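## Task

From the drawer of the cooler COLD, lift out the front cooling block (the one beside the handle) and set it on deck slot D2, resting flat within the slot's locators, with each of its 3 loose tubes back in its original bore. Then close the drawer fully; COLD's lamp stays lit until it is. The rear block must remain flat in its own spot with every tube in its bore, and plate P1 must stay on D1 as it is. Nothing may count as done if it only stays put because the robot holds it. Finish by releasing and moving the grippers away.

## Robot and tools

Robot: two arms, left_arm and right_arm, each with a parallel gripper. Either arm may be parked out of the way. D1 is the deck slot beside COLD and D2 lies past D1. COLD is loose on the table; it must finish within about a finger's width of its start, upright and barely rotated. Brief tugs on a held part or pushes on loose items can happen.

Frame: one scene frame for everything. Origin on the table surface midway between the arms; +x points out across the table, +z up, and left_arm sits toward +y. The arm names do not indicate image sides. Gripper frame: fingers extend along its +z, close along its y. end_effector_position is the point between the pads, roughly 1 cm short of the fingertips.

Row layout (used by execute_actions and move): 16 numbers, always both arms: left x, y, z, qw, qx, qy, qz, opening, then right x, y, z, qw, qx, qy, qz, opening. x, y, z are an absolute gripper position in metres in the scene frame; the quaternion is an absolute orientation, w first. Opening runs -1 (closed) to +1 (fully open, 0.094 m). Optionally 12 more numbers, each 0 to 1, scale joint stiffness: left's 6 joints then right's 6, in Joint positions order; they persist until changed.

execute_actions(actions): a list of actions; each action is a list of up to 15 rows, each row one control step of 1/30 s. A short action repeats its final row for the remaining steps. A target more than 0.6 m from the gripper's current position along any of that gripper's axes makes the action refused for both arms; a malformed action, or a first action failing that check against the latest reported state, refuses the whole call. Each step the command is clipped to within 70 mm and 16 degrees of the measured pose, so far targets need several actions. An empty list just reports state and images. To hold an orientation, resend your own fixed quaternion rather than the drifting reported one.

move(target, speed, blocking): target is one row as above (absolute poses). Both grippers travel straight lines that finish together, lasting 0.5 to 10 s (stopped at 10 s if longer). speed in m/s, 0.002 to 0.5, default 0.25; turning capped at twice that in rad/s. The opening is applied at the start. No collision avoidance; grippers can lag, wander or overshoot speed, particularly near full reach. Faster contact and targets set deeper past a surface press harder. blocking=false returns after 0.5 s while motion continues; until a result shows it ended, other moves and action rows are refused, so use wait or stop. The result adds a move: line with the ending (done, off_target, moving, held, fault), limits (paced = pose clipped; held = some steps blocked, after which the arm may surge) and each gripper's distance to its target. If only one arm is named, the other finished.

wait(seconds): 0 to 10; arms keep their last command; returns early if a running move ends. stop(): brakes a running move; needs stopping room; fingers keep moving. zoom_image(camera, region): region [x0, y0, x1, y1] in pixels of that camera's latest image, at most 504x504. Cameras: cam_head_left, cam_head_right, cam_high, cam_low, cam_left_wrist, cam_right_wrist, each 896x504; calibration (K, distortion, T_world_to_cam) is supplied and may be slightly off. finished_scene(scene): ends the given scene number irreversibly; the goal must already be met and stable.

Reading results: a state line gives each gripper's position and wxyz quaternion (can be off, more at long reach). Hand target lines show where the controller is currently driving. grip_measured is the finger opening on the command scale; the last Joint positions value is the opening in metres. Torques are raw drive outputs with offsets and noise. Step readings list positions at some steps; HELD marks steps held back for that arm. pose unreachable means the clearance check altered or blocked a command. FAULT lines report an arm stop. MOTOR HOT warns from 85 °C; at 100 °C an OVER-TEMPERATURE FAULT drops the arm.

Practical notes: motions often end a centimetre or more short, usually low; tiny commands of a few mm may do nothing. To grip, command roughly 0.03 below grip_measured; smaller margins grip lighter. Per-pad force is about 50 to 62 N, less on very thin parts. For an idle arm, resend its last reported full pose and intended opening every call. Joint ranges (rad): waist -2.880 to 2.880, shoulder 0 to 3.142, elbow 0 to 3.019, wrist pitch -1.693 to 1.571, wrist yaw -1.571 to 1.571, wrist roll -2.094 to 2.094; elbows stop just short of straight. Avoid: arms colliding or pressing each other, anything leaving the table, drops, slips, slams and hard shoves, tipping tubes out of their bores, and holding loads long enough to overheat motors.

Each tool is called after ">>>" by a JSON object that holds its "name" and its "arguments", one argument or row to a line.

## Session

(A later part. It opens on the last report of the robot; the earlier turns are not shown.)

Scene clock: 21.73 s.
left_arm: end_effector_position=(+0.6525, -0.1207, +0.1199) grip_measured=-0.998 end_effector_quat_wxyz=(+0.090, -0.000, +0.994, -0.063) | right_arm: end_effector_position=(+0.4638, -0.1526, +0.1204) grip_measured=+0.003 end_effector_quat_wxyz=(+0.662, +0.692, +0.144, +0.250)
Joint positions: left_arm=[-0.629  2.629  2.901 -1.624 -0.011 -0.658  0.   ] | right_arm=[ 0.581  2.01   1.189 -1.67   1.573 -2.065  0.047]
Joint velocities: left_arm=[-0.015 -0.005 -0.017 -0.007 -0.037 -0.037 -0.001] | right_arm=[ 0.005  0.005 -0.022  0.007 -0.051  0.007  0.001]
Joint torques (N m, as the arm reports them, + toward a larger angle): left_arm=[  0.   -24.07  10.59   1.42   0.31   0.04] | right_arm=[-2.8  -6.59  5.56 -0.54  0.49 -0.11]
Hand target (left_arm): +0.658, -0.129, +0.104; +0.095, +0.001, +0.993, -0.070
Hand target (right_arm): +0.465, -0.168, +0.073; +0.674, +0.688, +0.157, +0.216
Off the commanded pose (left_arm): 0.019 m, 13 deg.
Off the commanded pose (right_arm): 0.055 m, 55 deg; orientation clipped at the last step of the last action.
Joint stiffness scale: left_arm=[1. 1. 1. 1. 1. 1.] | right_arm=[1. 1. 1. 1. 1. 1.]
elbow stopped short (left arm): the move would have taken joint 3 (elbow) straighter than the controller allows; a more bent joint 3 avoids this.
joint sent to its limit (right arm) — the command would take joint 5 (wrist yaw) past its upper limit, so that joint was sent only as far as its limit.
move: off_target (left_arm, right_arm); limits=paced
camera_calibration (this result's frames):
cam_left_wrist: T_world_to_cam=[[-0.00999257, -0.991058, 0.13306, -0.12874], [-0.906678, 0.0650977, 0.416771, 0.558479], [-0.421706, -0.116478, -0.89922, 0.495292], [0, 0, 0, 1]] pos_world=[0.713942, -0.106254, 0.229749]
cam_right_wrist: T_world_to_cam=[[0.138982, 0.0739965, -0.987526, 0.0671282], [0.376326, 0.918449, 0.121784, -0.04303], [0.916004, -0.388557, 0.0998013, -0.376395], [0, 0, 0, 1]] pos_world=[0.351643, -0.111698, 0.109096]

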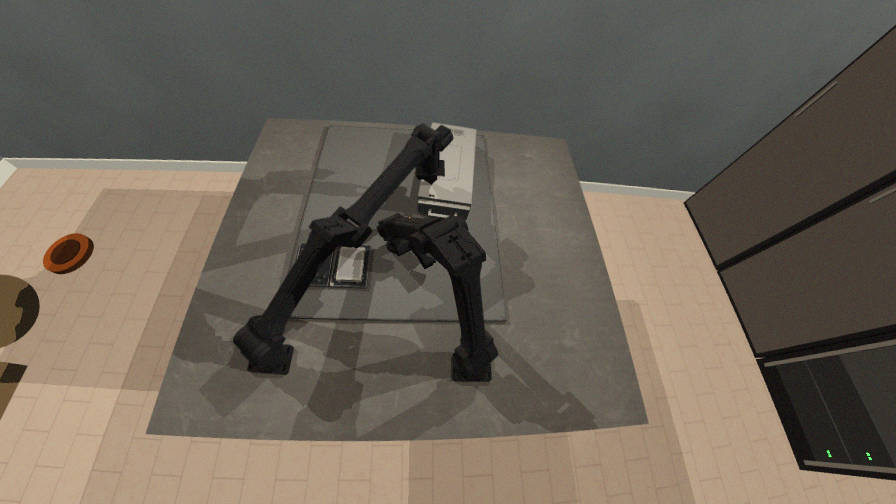

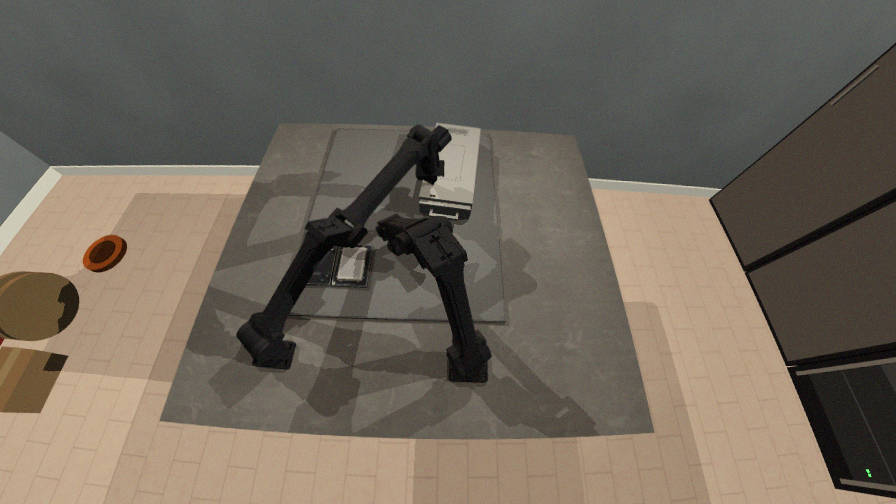

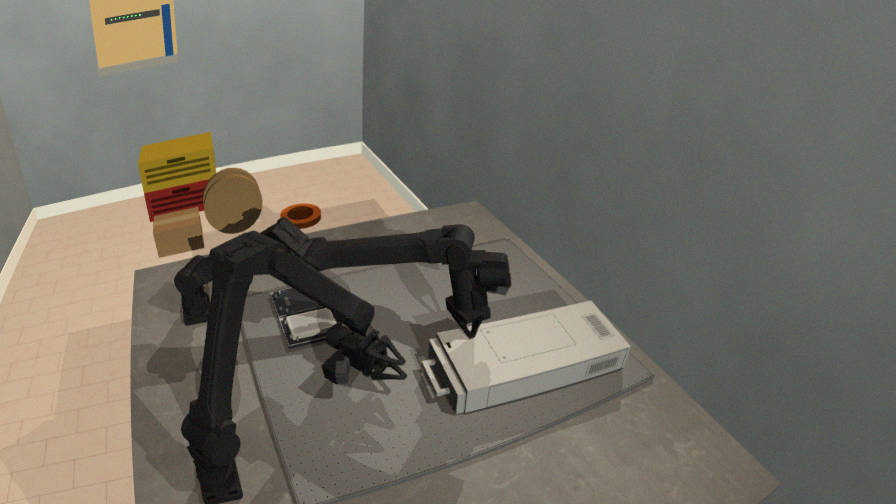

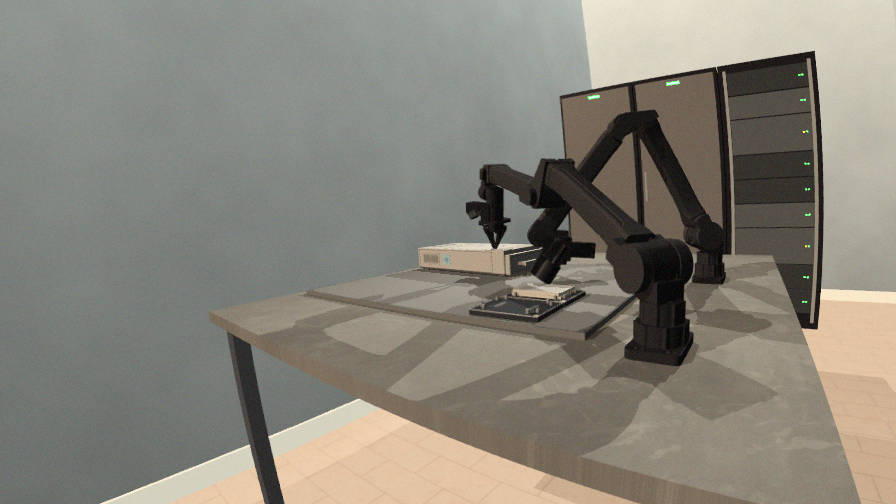

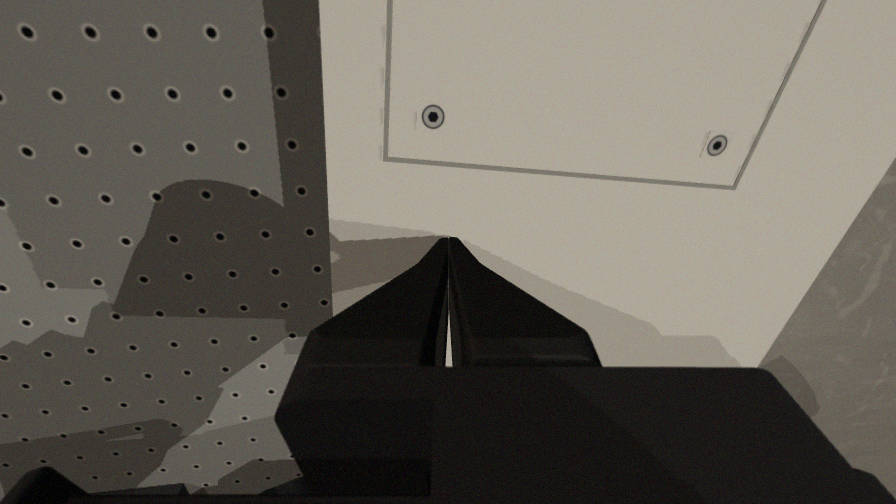

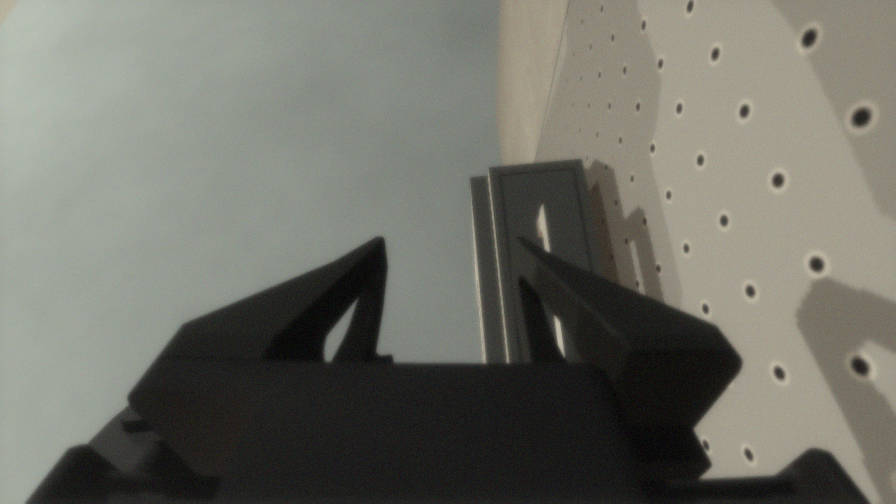

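>>> {"name": "move", "arguments": {
  "target": [0.66,-0.13,0.105,0,0,1,0,-1,0.4,-0.25,0.35,0.707,0,0.707,0,0]
}}

>>> {"name": "move", "arguments": {
  "target": [0.66,-0.13,0.105,0,0,1,0,-1,0.4,-0.2,0.3,0.468,0.577,0.52,0.422,0]
}}

>>> {"name": "move", "arguments": {
  "target": [0.66,-0.13,0.105,0,0,1,0,-1,0.46,-0.168,0.068,0.468,0.577,0.52,0.422,0],
  "speed": 0.15
}}

Scene clock: 29.27 s.
left_arm: end_effector_position=(+0.6525, -0.1207, +0.1199) grip_measured=-0.998 end_effector_quat_wxyz=(+0.090, -0.000, +0.994, -0.063) | right_arm: end_effector_position=(+0.3909, -0.2479, +0.3411) grip_measured=+0.003 end_effector_quat_wxyz=(+0.598, +0.701, -0.085, +0.379)
Joint positions: left_arm=[-0.629  2.629  2.901 -1.624 -0.011 -0.658  0.   ] | right_arm=[ 0.461  1.384  1.102 -1.679  1.574 -2.065  0.047]
Joint velocities: left_arm=[ 0.005 -0.005  0.007 -0.022  0.022  0.022 -0.001] | right_arm=[-0.015 -0.005  0.012 -0.012 -0.007 -0.066 -0.   ]
Joint torques (N m, as the arm reports them, + toward a larger angle): left_arm=[  0.03 -24.13  10.6    1.38   0.36   0.03] | right_arm=[ -1.87 -10.15  11.02  -1.57   0.71  -0.31]
Hand target (left_arm): +0.658, -0.129, +0.105; +0.094, +0.000, +0.993, -0.071
Hand target (right_arm): +0.394, -0.253, +0.350; +0.603, +0.700, -0.088, +0.372
Off the commanded pose (left_arm): 0.019 m, 13 deg.
Off the commanded pose (right_arm): 0.013 m, 137 deg; orientation clipped at the last step of the last action.
Joint stiffness scale: left_arm=[1. 1. 1. 1. 1. 1.] | right_arm=[1. 1. 1. 1. 1. 1.]
elbow stopped short (left arm): the move would have taken joint 3 (elbow) straighter than the controller allows; a more bent joint 3 avoids this.
joint sent to its limit (right arm) — the command would take joint 4 (wrist pitch) past its lower limit, joint 5 (wrist yaw) past its upper limit and joint 6 (wrist roll) past its lower limit, so those joints were sent only as far as their limits.
move: off_target (left_arm, right_arm); limits=paced,held; held on 1 of 127 steps (right_arm)
pose unreachable (right arm): on one or more control steps of this call, first in action 0 (counted from 0), this arm could not follow its commanded pose, so it was not sent that pose on those steps. It may still have moved: this result reports where it is.
cause: the commanded pose would bring a part of the arm too close to another arm (this arm's forearm (the part past joint 3) and the other arm's forearm (the part past joint 3)).
camera_calibration (this result's frames):
cam_left_wrist: T_world_to_cam=[[-0.0100443, -0.991018, 0.133354, -0.128788], [-0.906577, 0.0652956, 0.416958, 0.558383], [-0.42192, -0.116708, -0.89909, 0.495365], [0, 0, 0, 1]] pos_world=[0.713928, -0.106279, 0.22973]
cam_right_wrist: T_world_to_cam=[[0.578559, 0.261037, -0.772742, 0.103548], [0.328041, 0.792933, 0.513465, -0.100847], [0.746766, -0.55056, 0.373127, -0.435957], [0, 0, 0, 1]] pos_world=[0.298731, -0.187086, 0.294465]

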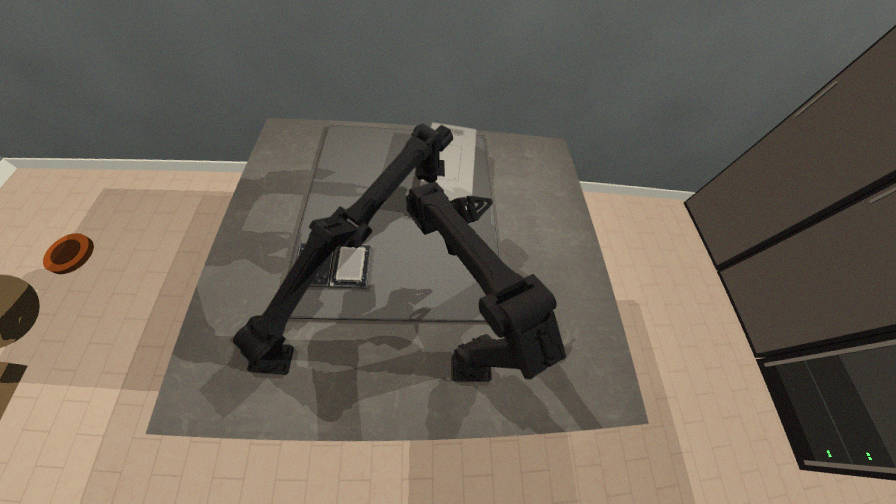

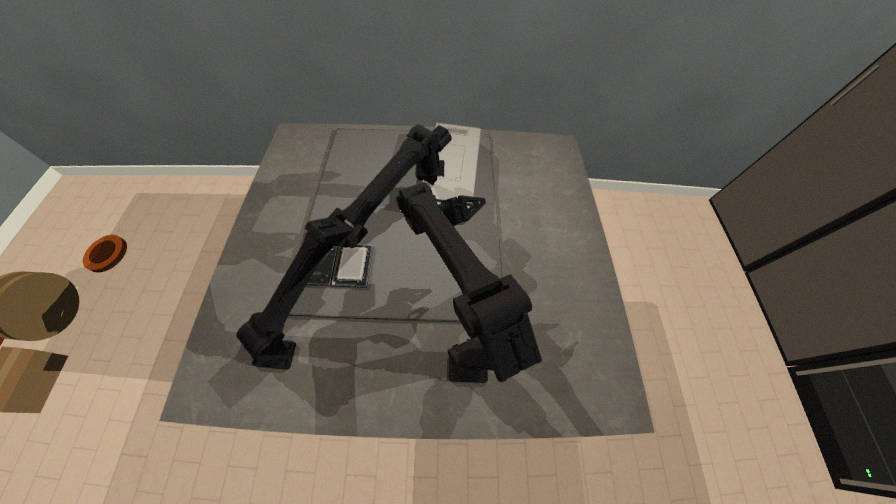

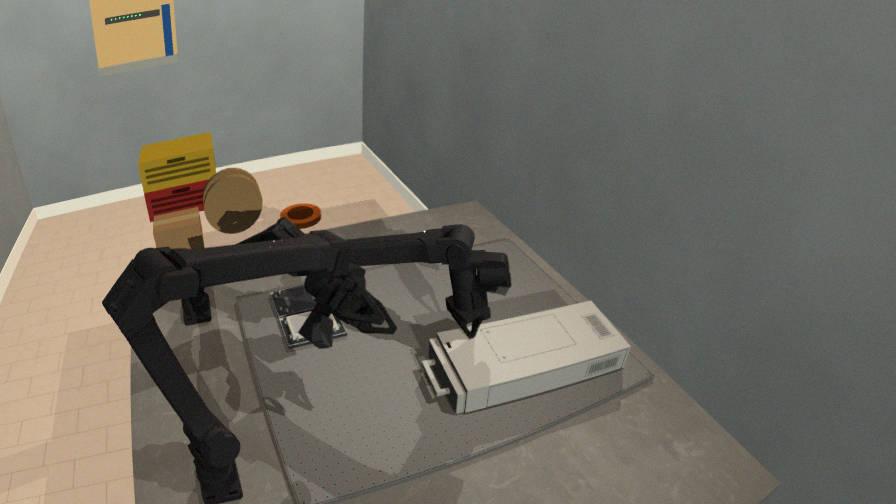

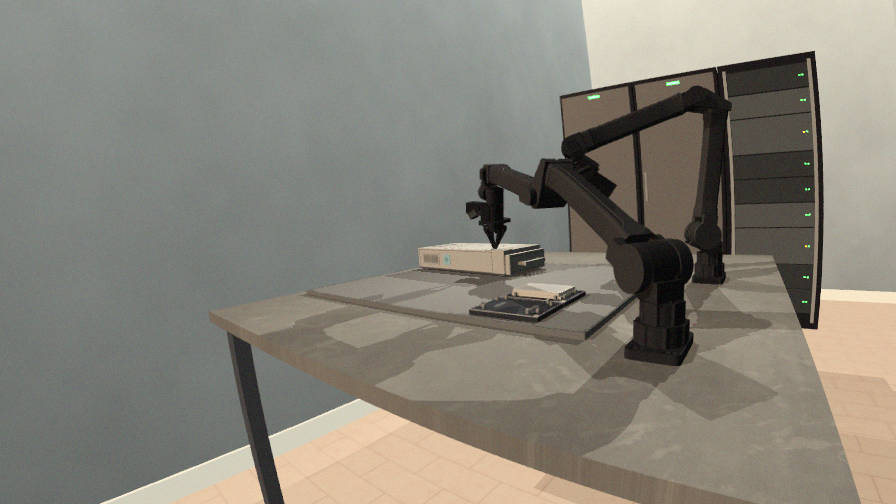

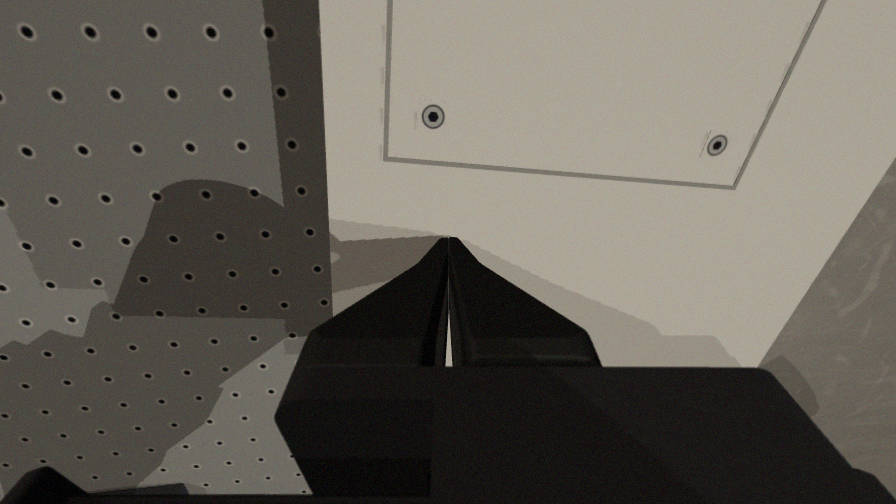

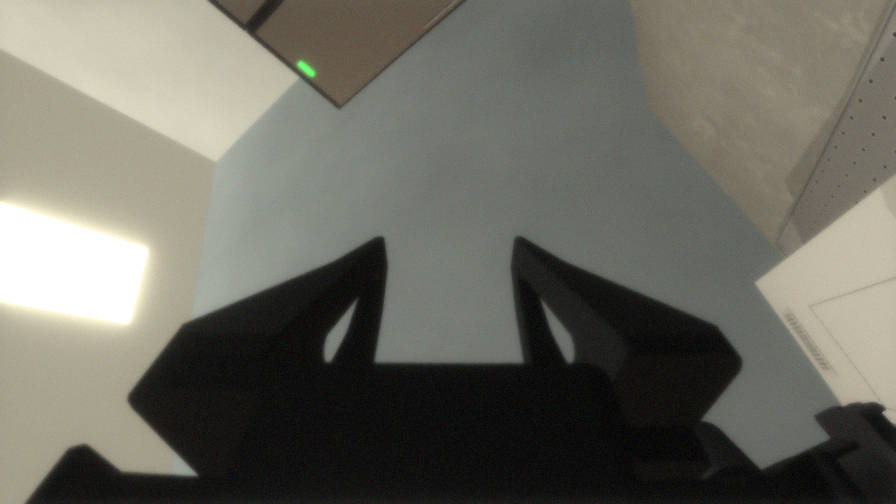

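Scene clock: 32.17 s.
left_arm: end_effector_position=(+0.6523, -0.1207, +0.1198) grip_measured=-0.998 end_effector_quat_wxyz=(+0.089, -0.000, +0.994, -0.063) | right_arm: end_effector_position=(+0.4018, -0.2055, +0.3072) grip_measured=+0.003 end_effector_quat_wxyz=(+0.600, +0.706, -0.019, +0.376)
Joint positions: left_arm=[-0.629  2.629  2.901 -1.625 -0.01  -0.658  0.   ] | right_arm=[ 0.549  1.47   1.089 -1.679  1.574 -2.065  0.047]
Joint velocities: left_arm=[-0.005 -0.005 -0.002 -0.012  0.037 -0.007  0.   ] | right_arm=[-0.005 -0.005 -0.017  0.002  0.037  0.081  0.   ]
Joint torques (N m, as the arm reports them, + toward a larger angle): left_arm=[  0.03 -24.09  10.6    1.38   0.35   0.03] | right_arm=[ 0.25 -9.7   7.56 -1.69  0.67 -0.31]
Hand target (left_arm): +0.658, -0.129, +0.105; +0.094, +0.000, +0.993, -0.070
Hand target (right_arm): +0.401, -0.199, +0.300; +0.608, +0.706, +0.008, +0.364
Off the commanded pose (left_arm): 0.019 m, 13 deg.
Off the commanded pose (right_arm): 0.009 m, 66 deg; orientation clipped at the last step of the last action.
Joint stiffness scale: left_arm=[1. 1. 1. 1. 1. 1.] | right_arm=[1. 1. 1. 1. 1. 1.]
elbow stopped short (left arm): the move would have taken joint 3 (elbow) straighter than the controller allows; a more bent joint 3 avoids this.
joint sent to its limit (right arm) — the command would take joint 4 (wrist pitch) past its lower limit, joint 5 (wrist yaw) past its upper limit and joint 6 (wrist roll) past its lower limit, so those joints were sent only as far as their limits.
move: off_target (left_arm, right_arm); limits=paced
camera_calibration (this result's frames):
cam_left_wrist: T_world_to_cam=[[-0.0100155, -0.99104, 0.133191, -0.128727], [-0.906225, 0.0652985, 0.417723, 0.557907], [-0.422677, -0.116518, -0.898759, 0.495734], [0, 0, 0, 1]] pos_world=[0.713836, -0.106242, 0.22964]
cam_right_wrist: T_world_to_cam=[[0.48417, 0.270856, -0.831995, 0.118107], [0.297648, 0.843184, 0.447712, -0.0778634], [0.822791, -0.464411, 0.327625, -0.406961], [0, 0, 0, 1]] pos_world=[0.300836, -0.155334, 0.266455]

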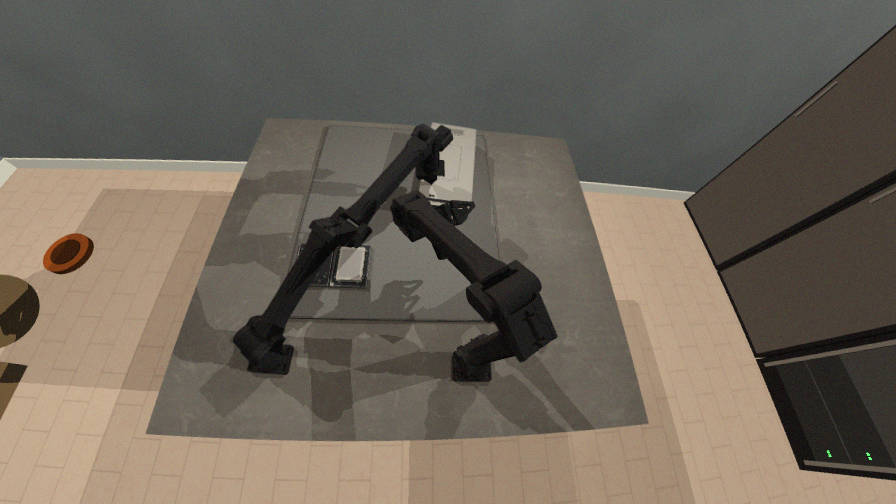

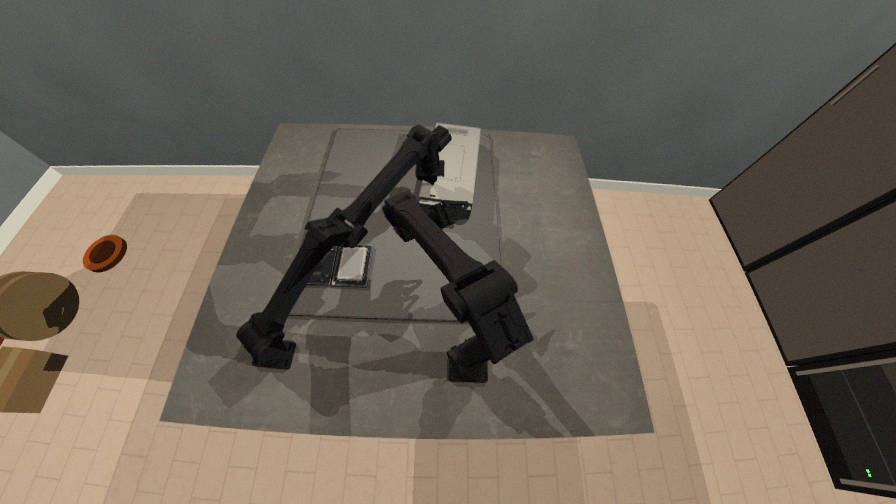

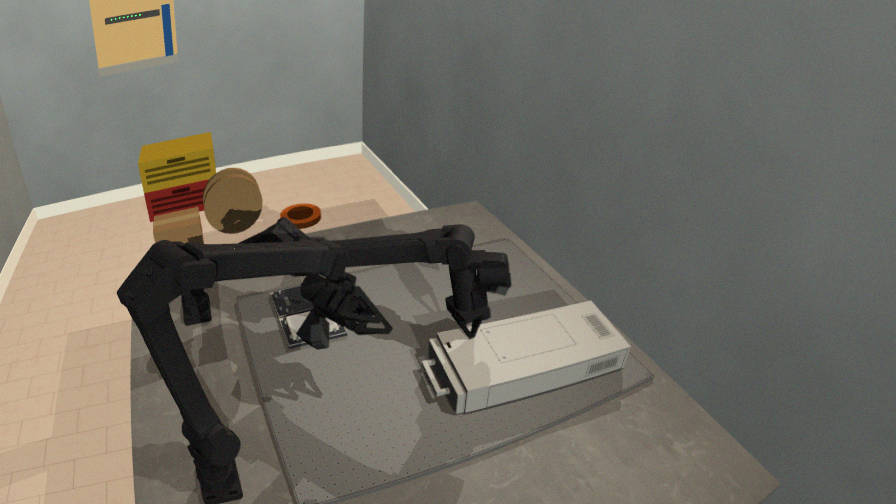

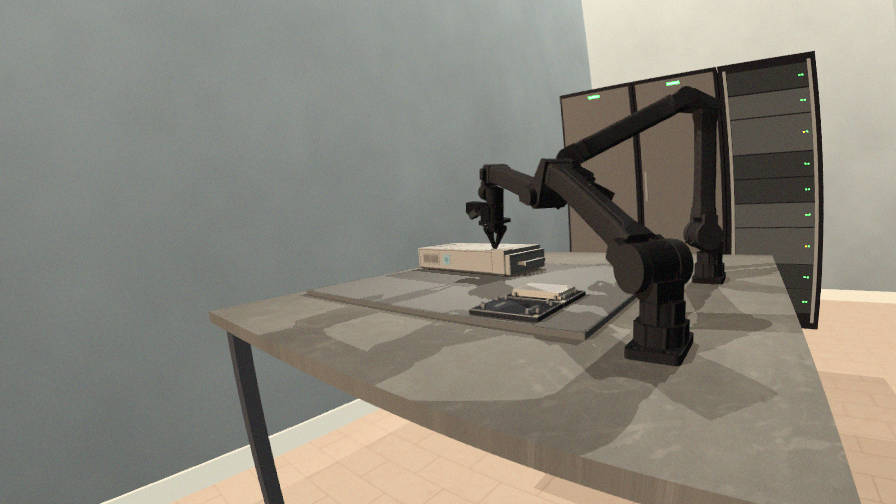

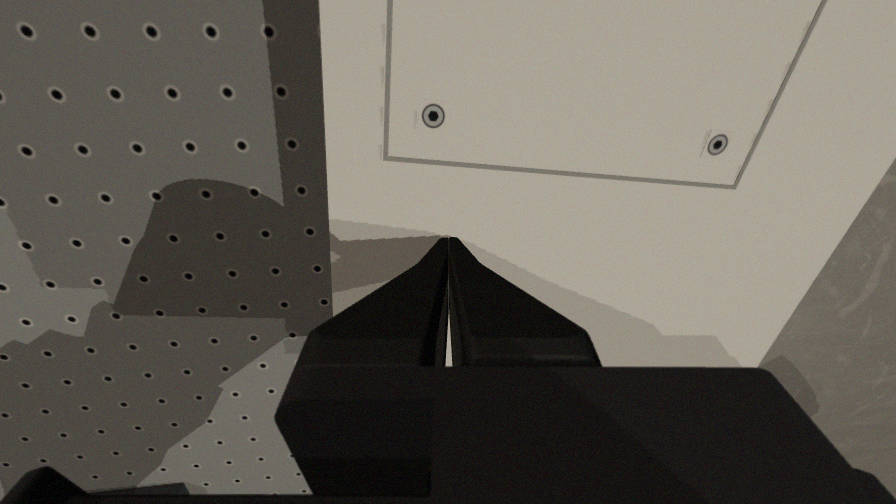

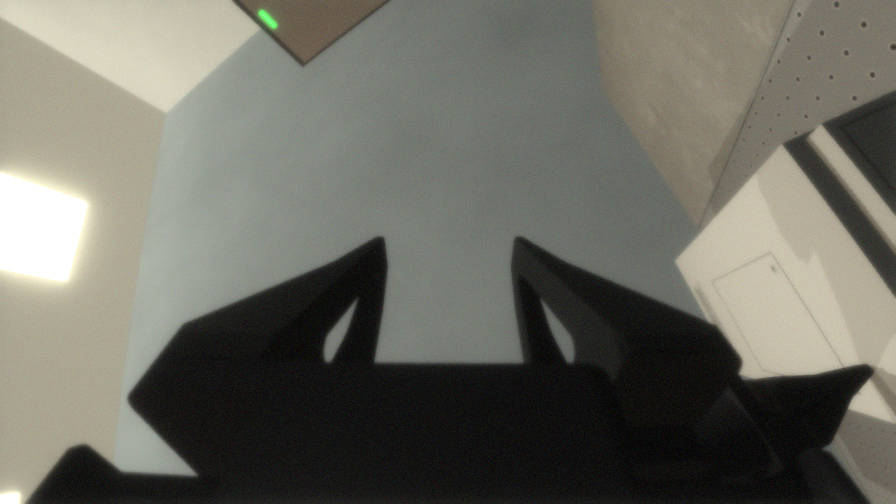

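Scene clock: 36.30 s.
left_arm: end_effector_position=(+0.6521, -0.1206, +0.1198) grip_measured=-0.998 end_effector_quat_wxyz=(+0.089, -0.000, +0.994, -0.063) | right_arm: end_effector_position=(+0.4619, -0.1701, +0.1207) grip_measured=+0.003 end_effector_quat_wxyz=(+0.668, +0.693, +0.139, +0.233)
Joint positions: left_arm=[-0.629  2.629  2.901 -1.626 -0.01  -0.658  0.   ] | right_arm=[ 0.549  2.004  1.174 -1.68   1.573 -2.066  0.047]
Joint velocities: left_arm=[-0.015 -0.005 -0.012 -0.007  0.022  0.022  0.001] | right_arm=[-0.005 -0.015  0.002  0.002 -0.051 -0.11  -0.001]
Joint torques (N m, as the arm reports them, + toward a larger angle): left_arm=[  0.04 -24.09  10.6    1.41   0.34   0.03] | right_arm=[-0.13 -5.78  5.55 -0.34  0.48 -0.06]
Hand target (left_arm): +0.658, -0.129, +0.105; +0.094, +0.000, +0.993, -0.070
Hand target (right_arm): +0.460, -0.166, +0.071; +0.675, +0.687, +0.165, +0.215
Off the commanded pose (left_arm): 0.019 m, 12 deg.
Off the commanded pose (right_arm): 0.053 m, 56 deg; orientation clipped at the last step of the last action.
Joint stiffness scale: left_arm=[1. 1. 1. 1. 1. 1.] | right_arm=[1. 1. 1. 1. 1. 1.]
elbow stopped short (left arm): the move would have taken joint 3 (elbow) straighter than the controller allows; a more bent joint 3 avoids this.
joint sent to its limit (right arm) — the command would take joint 5 (wrist yaw) past its upper limit, so that joint was sent only as far as its limit.
move: off_target (left_arm, right_arm); limits=paced
camera_calibration (this result's frames):
cam_left_wrist: T_world_to_cam=[[-0.00998657, -0.991062, 0.133029, -0.128666], [-0.905872, 0.0653011, 0.418487, 0.557431], [-0.423434, -0.116328, -0.898427, 0.496103], [0, 0, 0, 1]] pos_world=[0.713743, -0.106206, 0.22955]
cam_right_wrist: T_world_to_cam=[[0.124667, 0.05981, -0.990394, 0.0735853], [0.407124, 0.907197, 0.106033, -0.0405194], [0.904825, -0.416432, 0.0887475, -0.379841], [0, 0, 0, 1]] pos_world=[0.351012, -0.12582, 0.110885]

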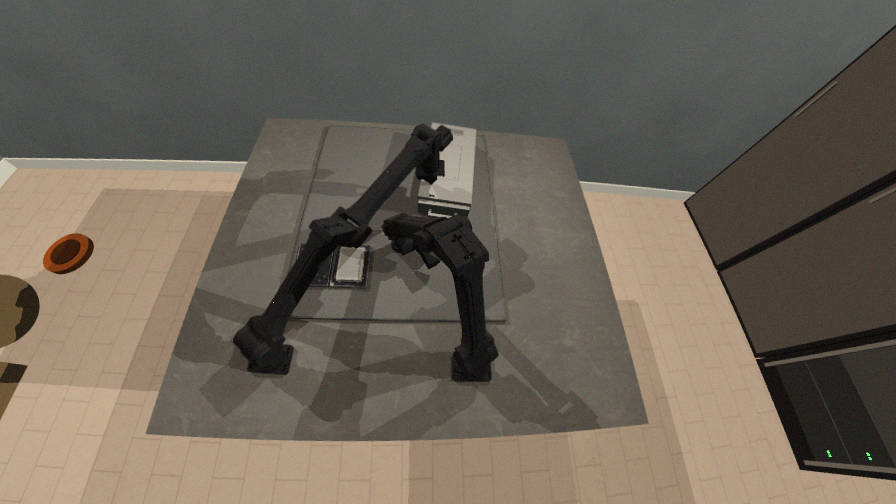

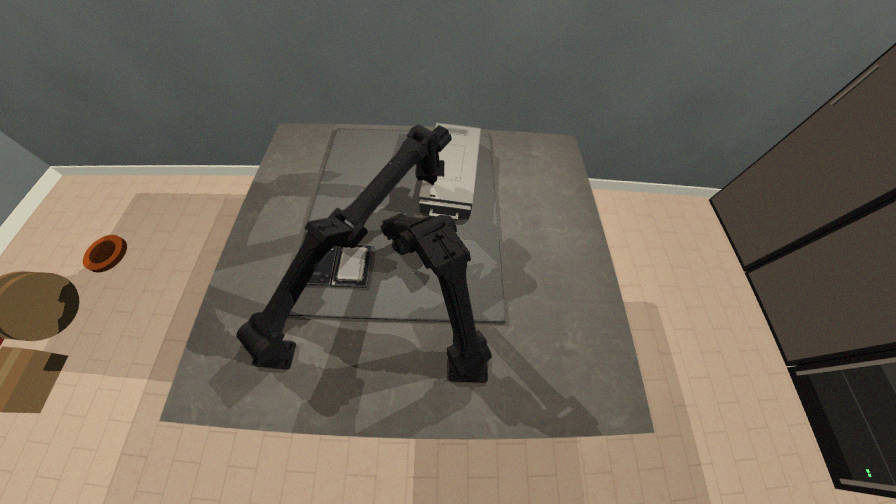

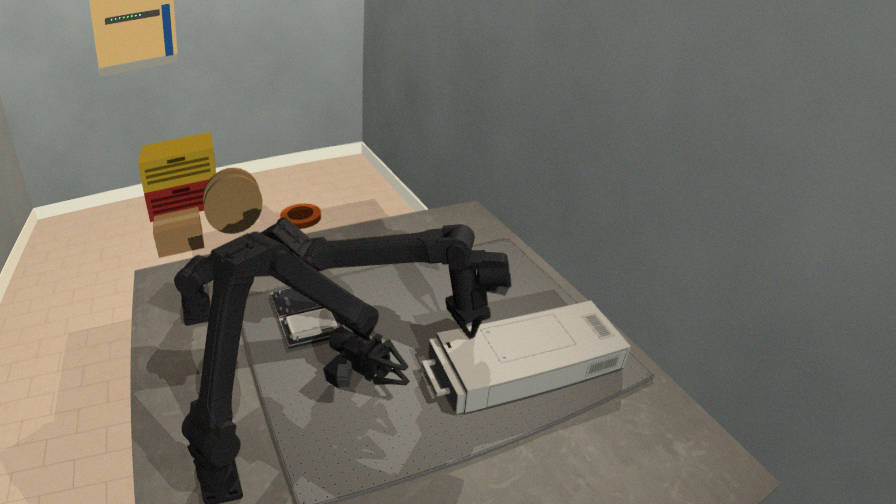

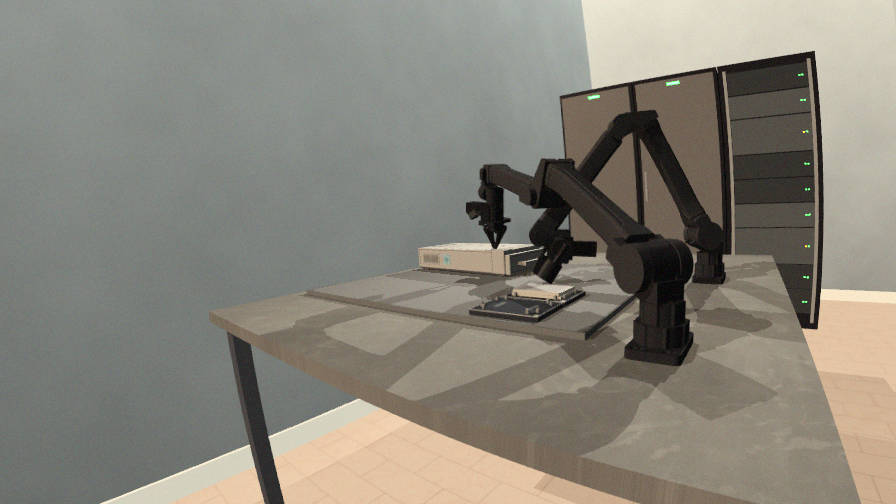

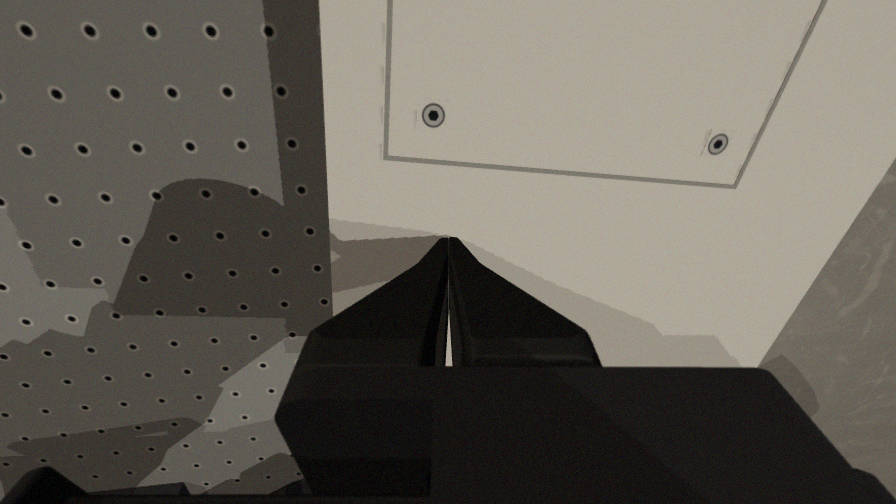

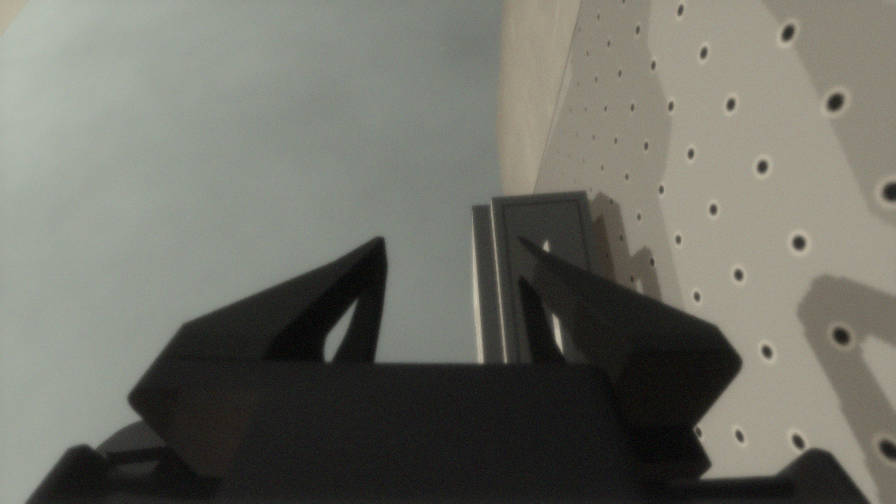

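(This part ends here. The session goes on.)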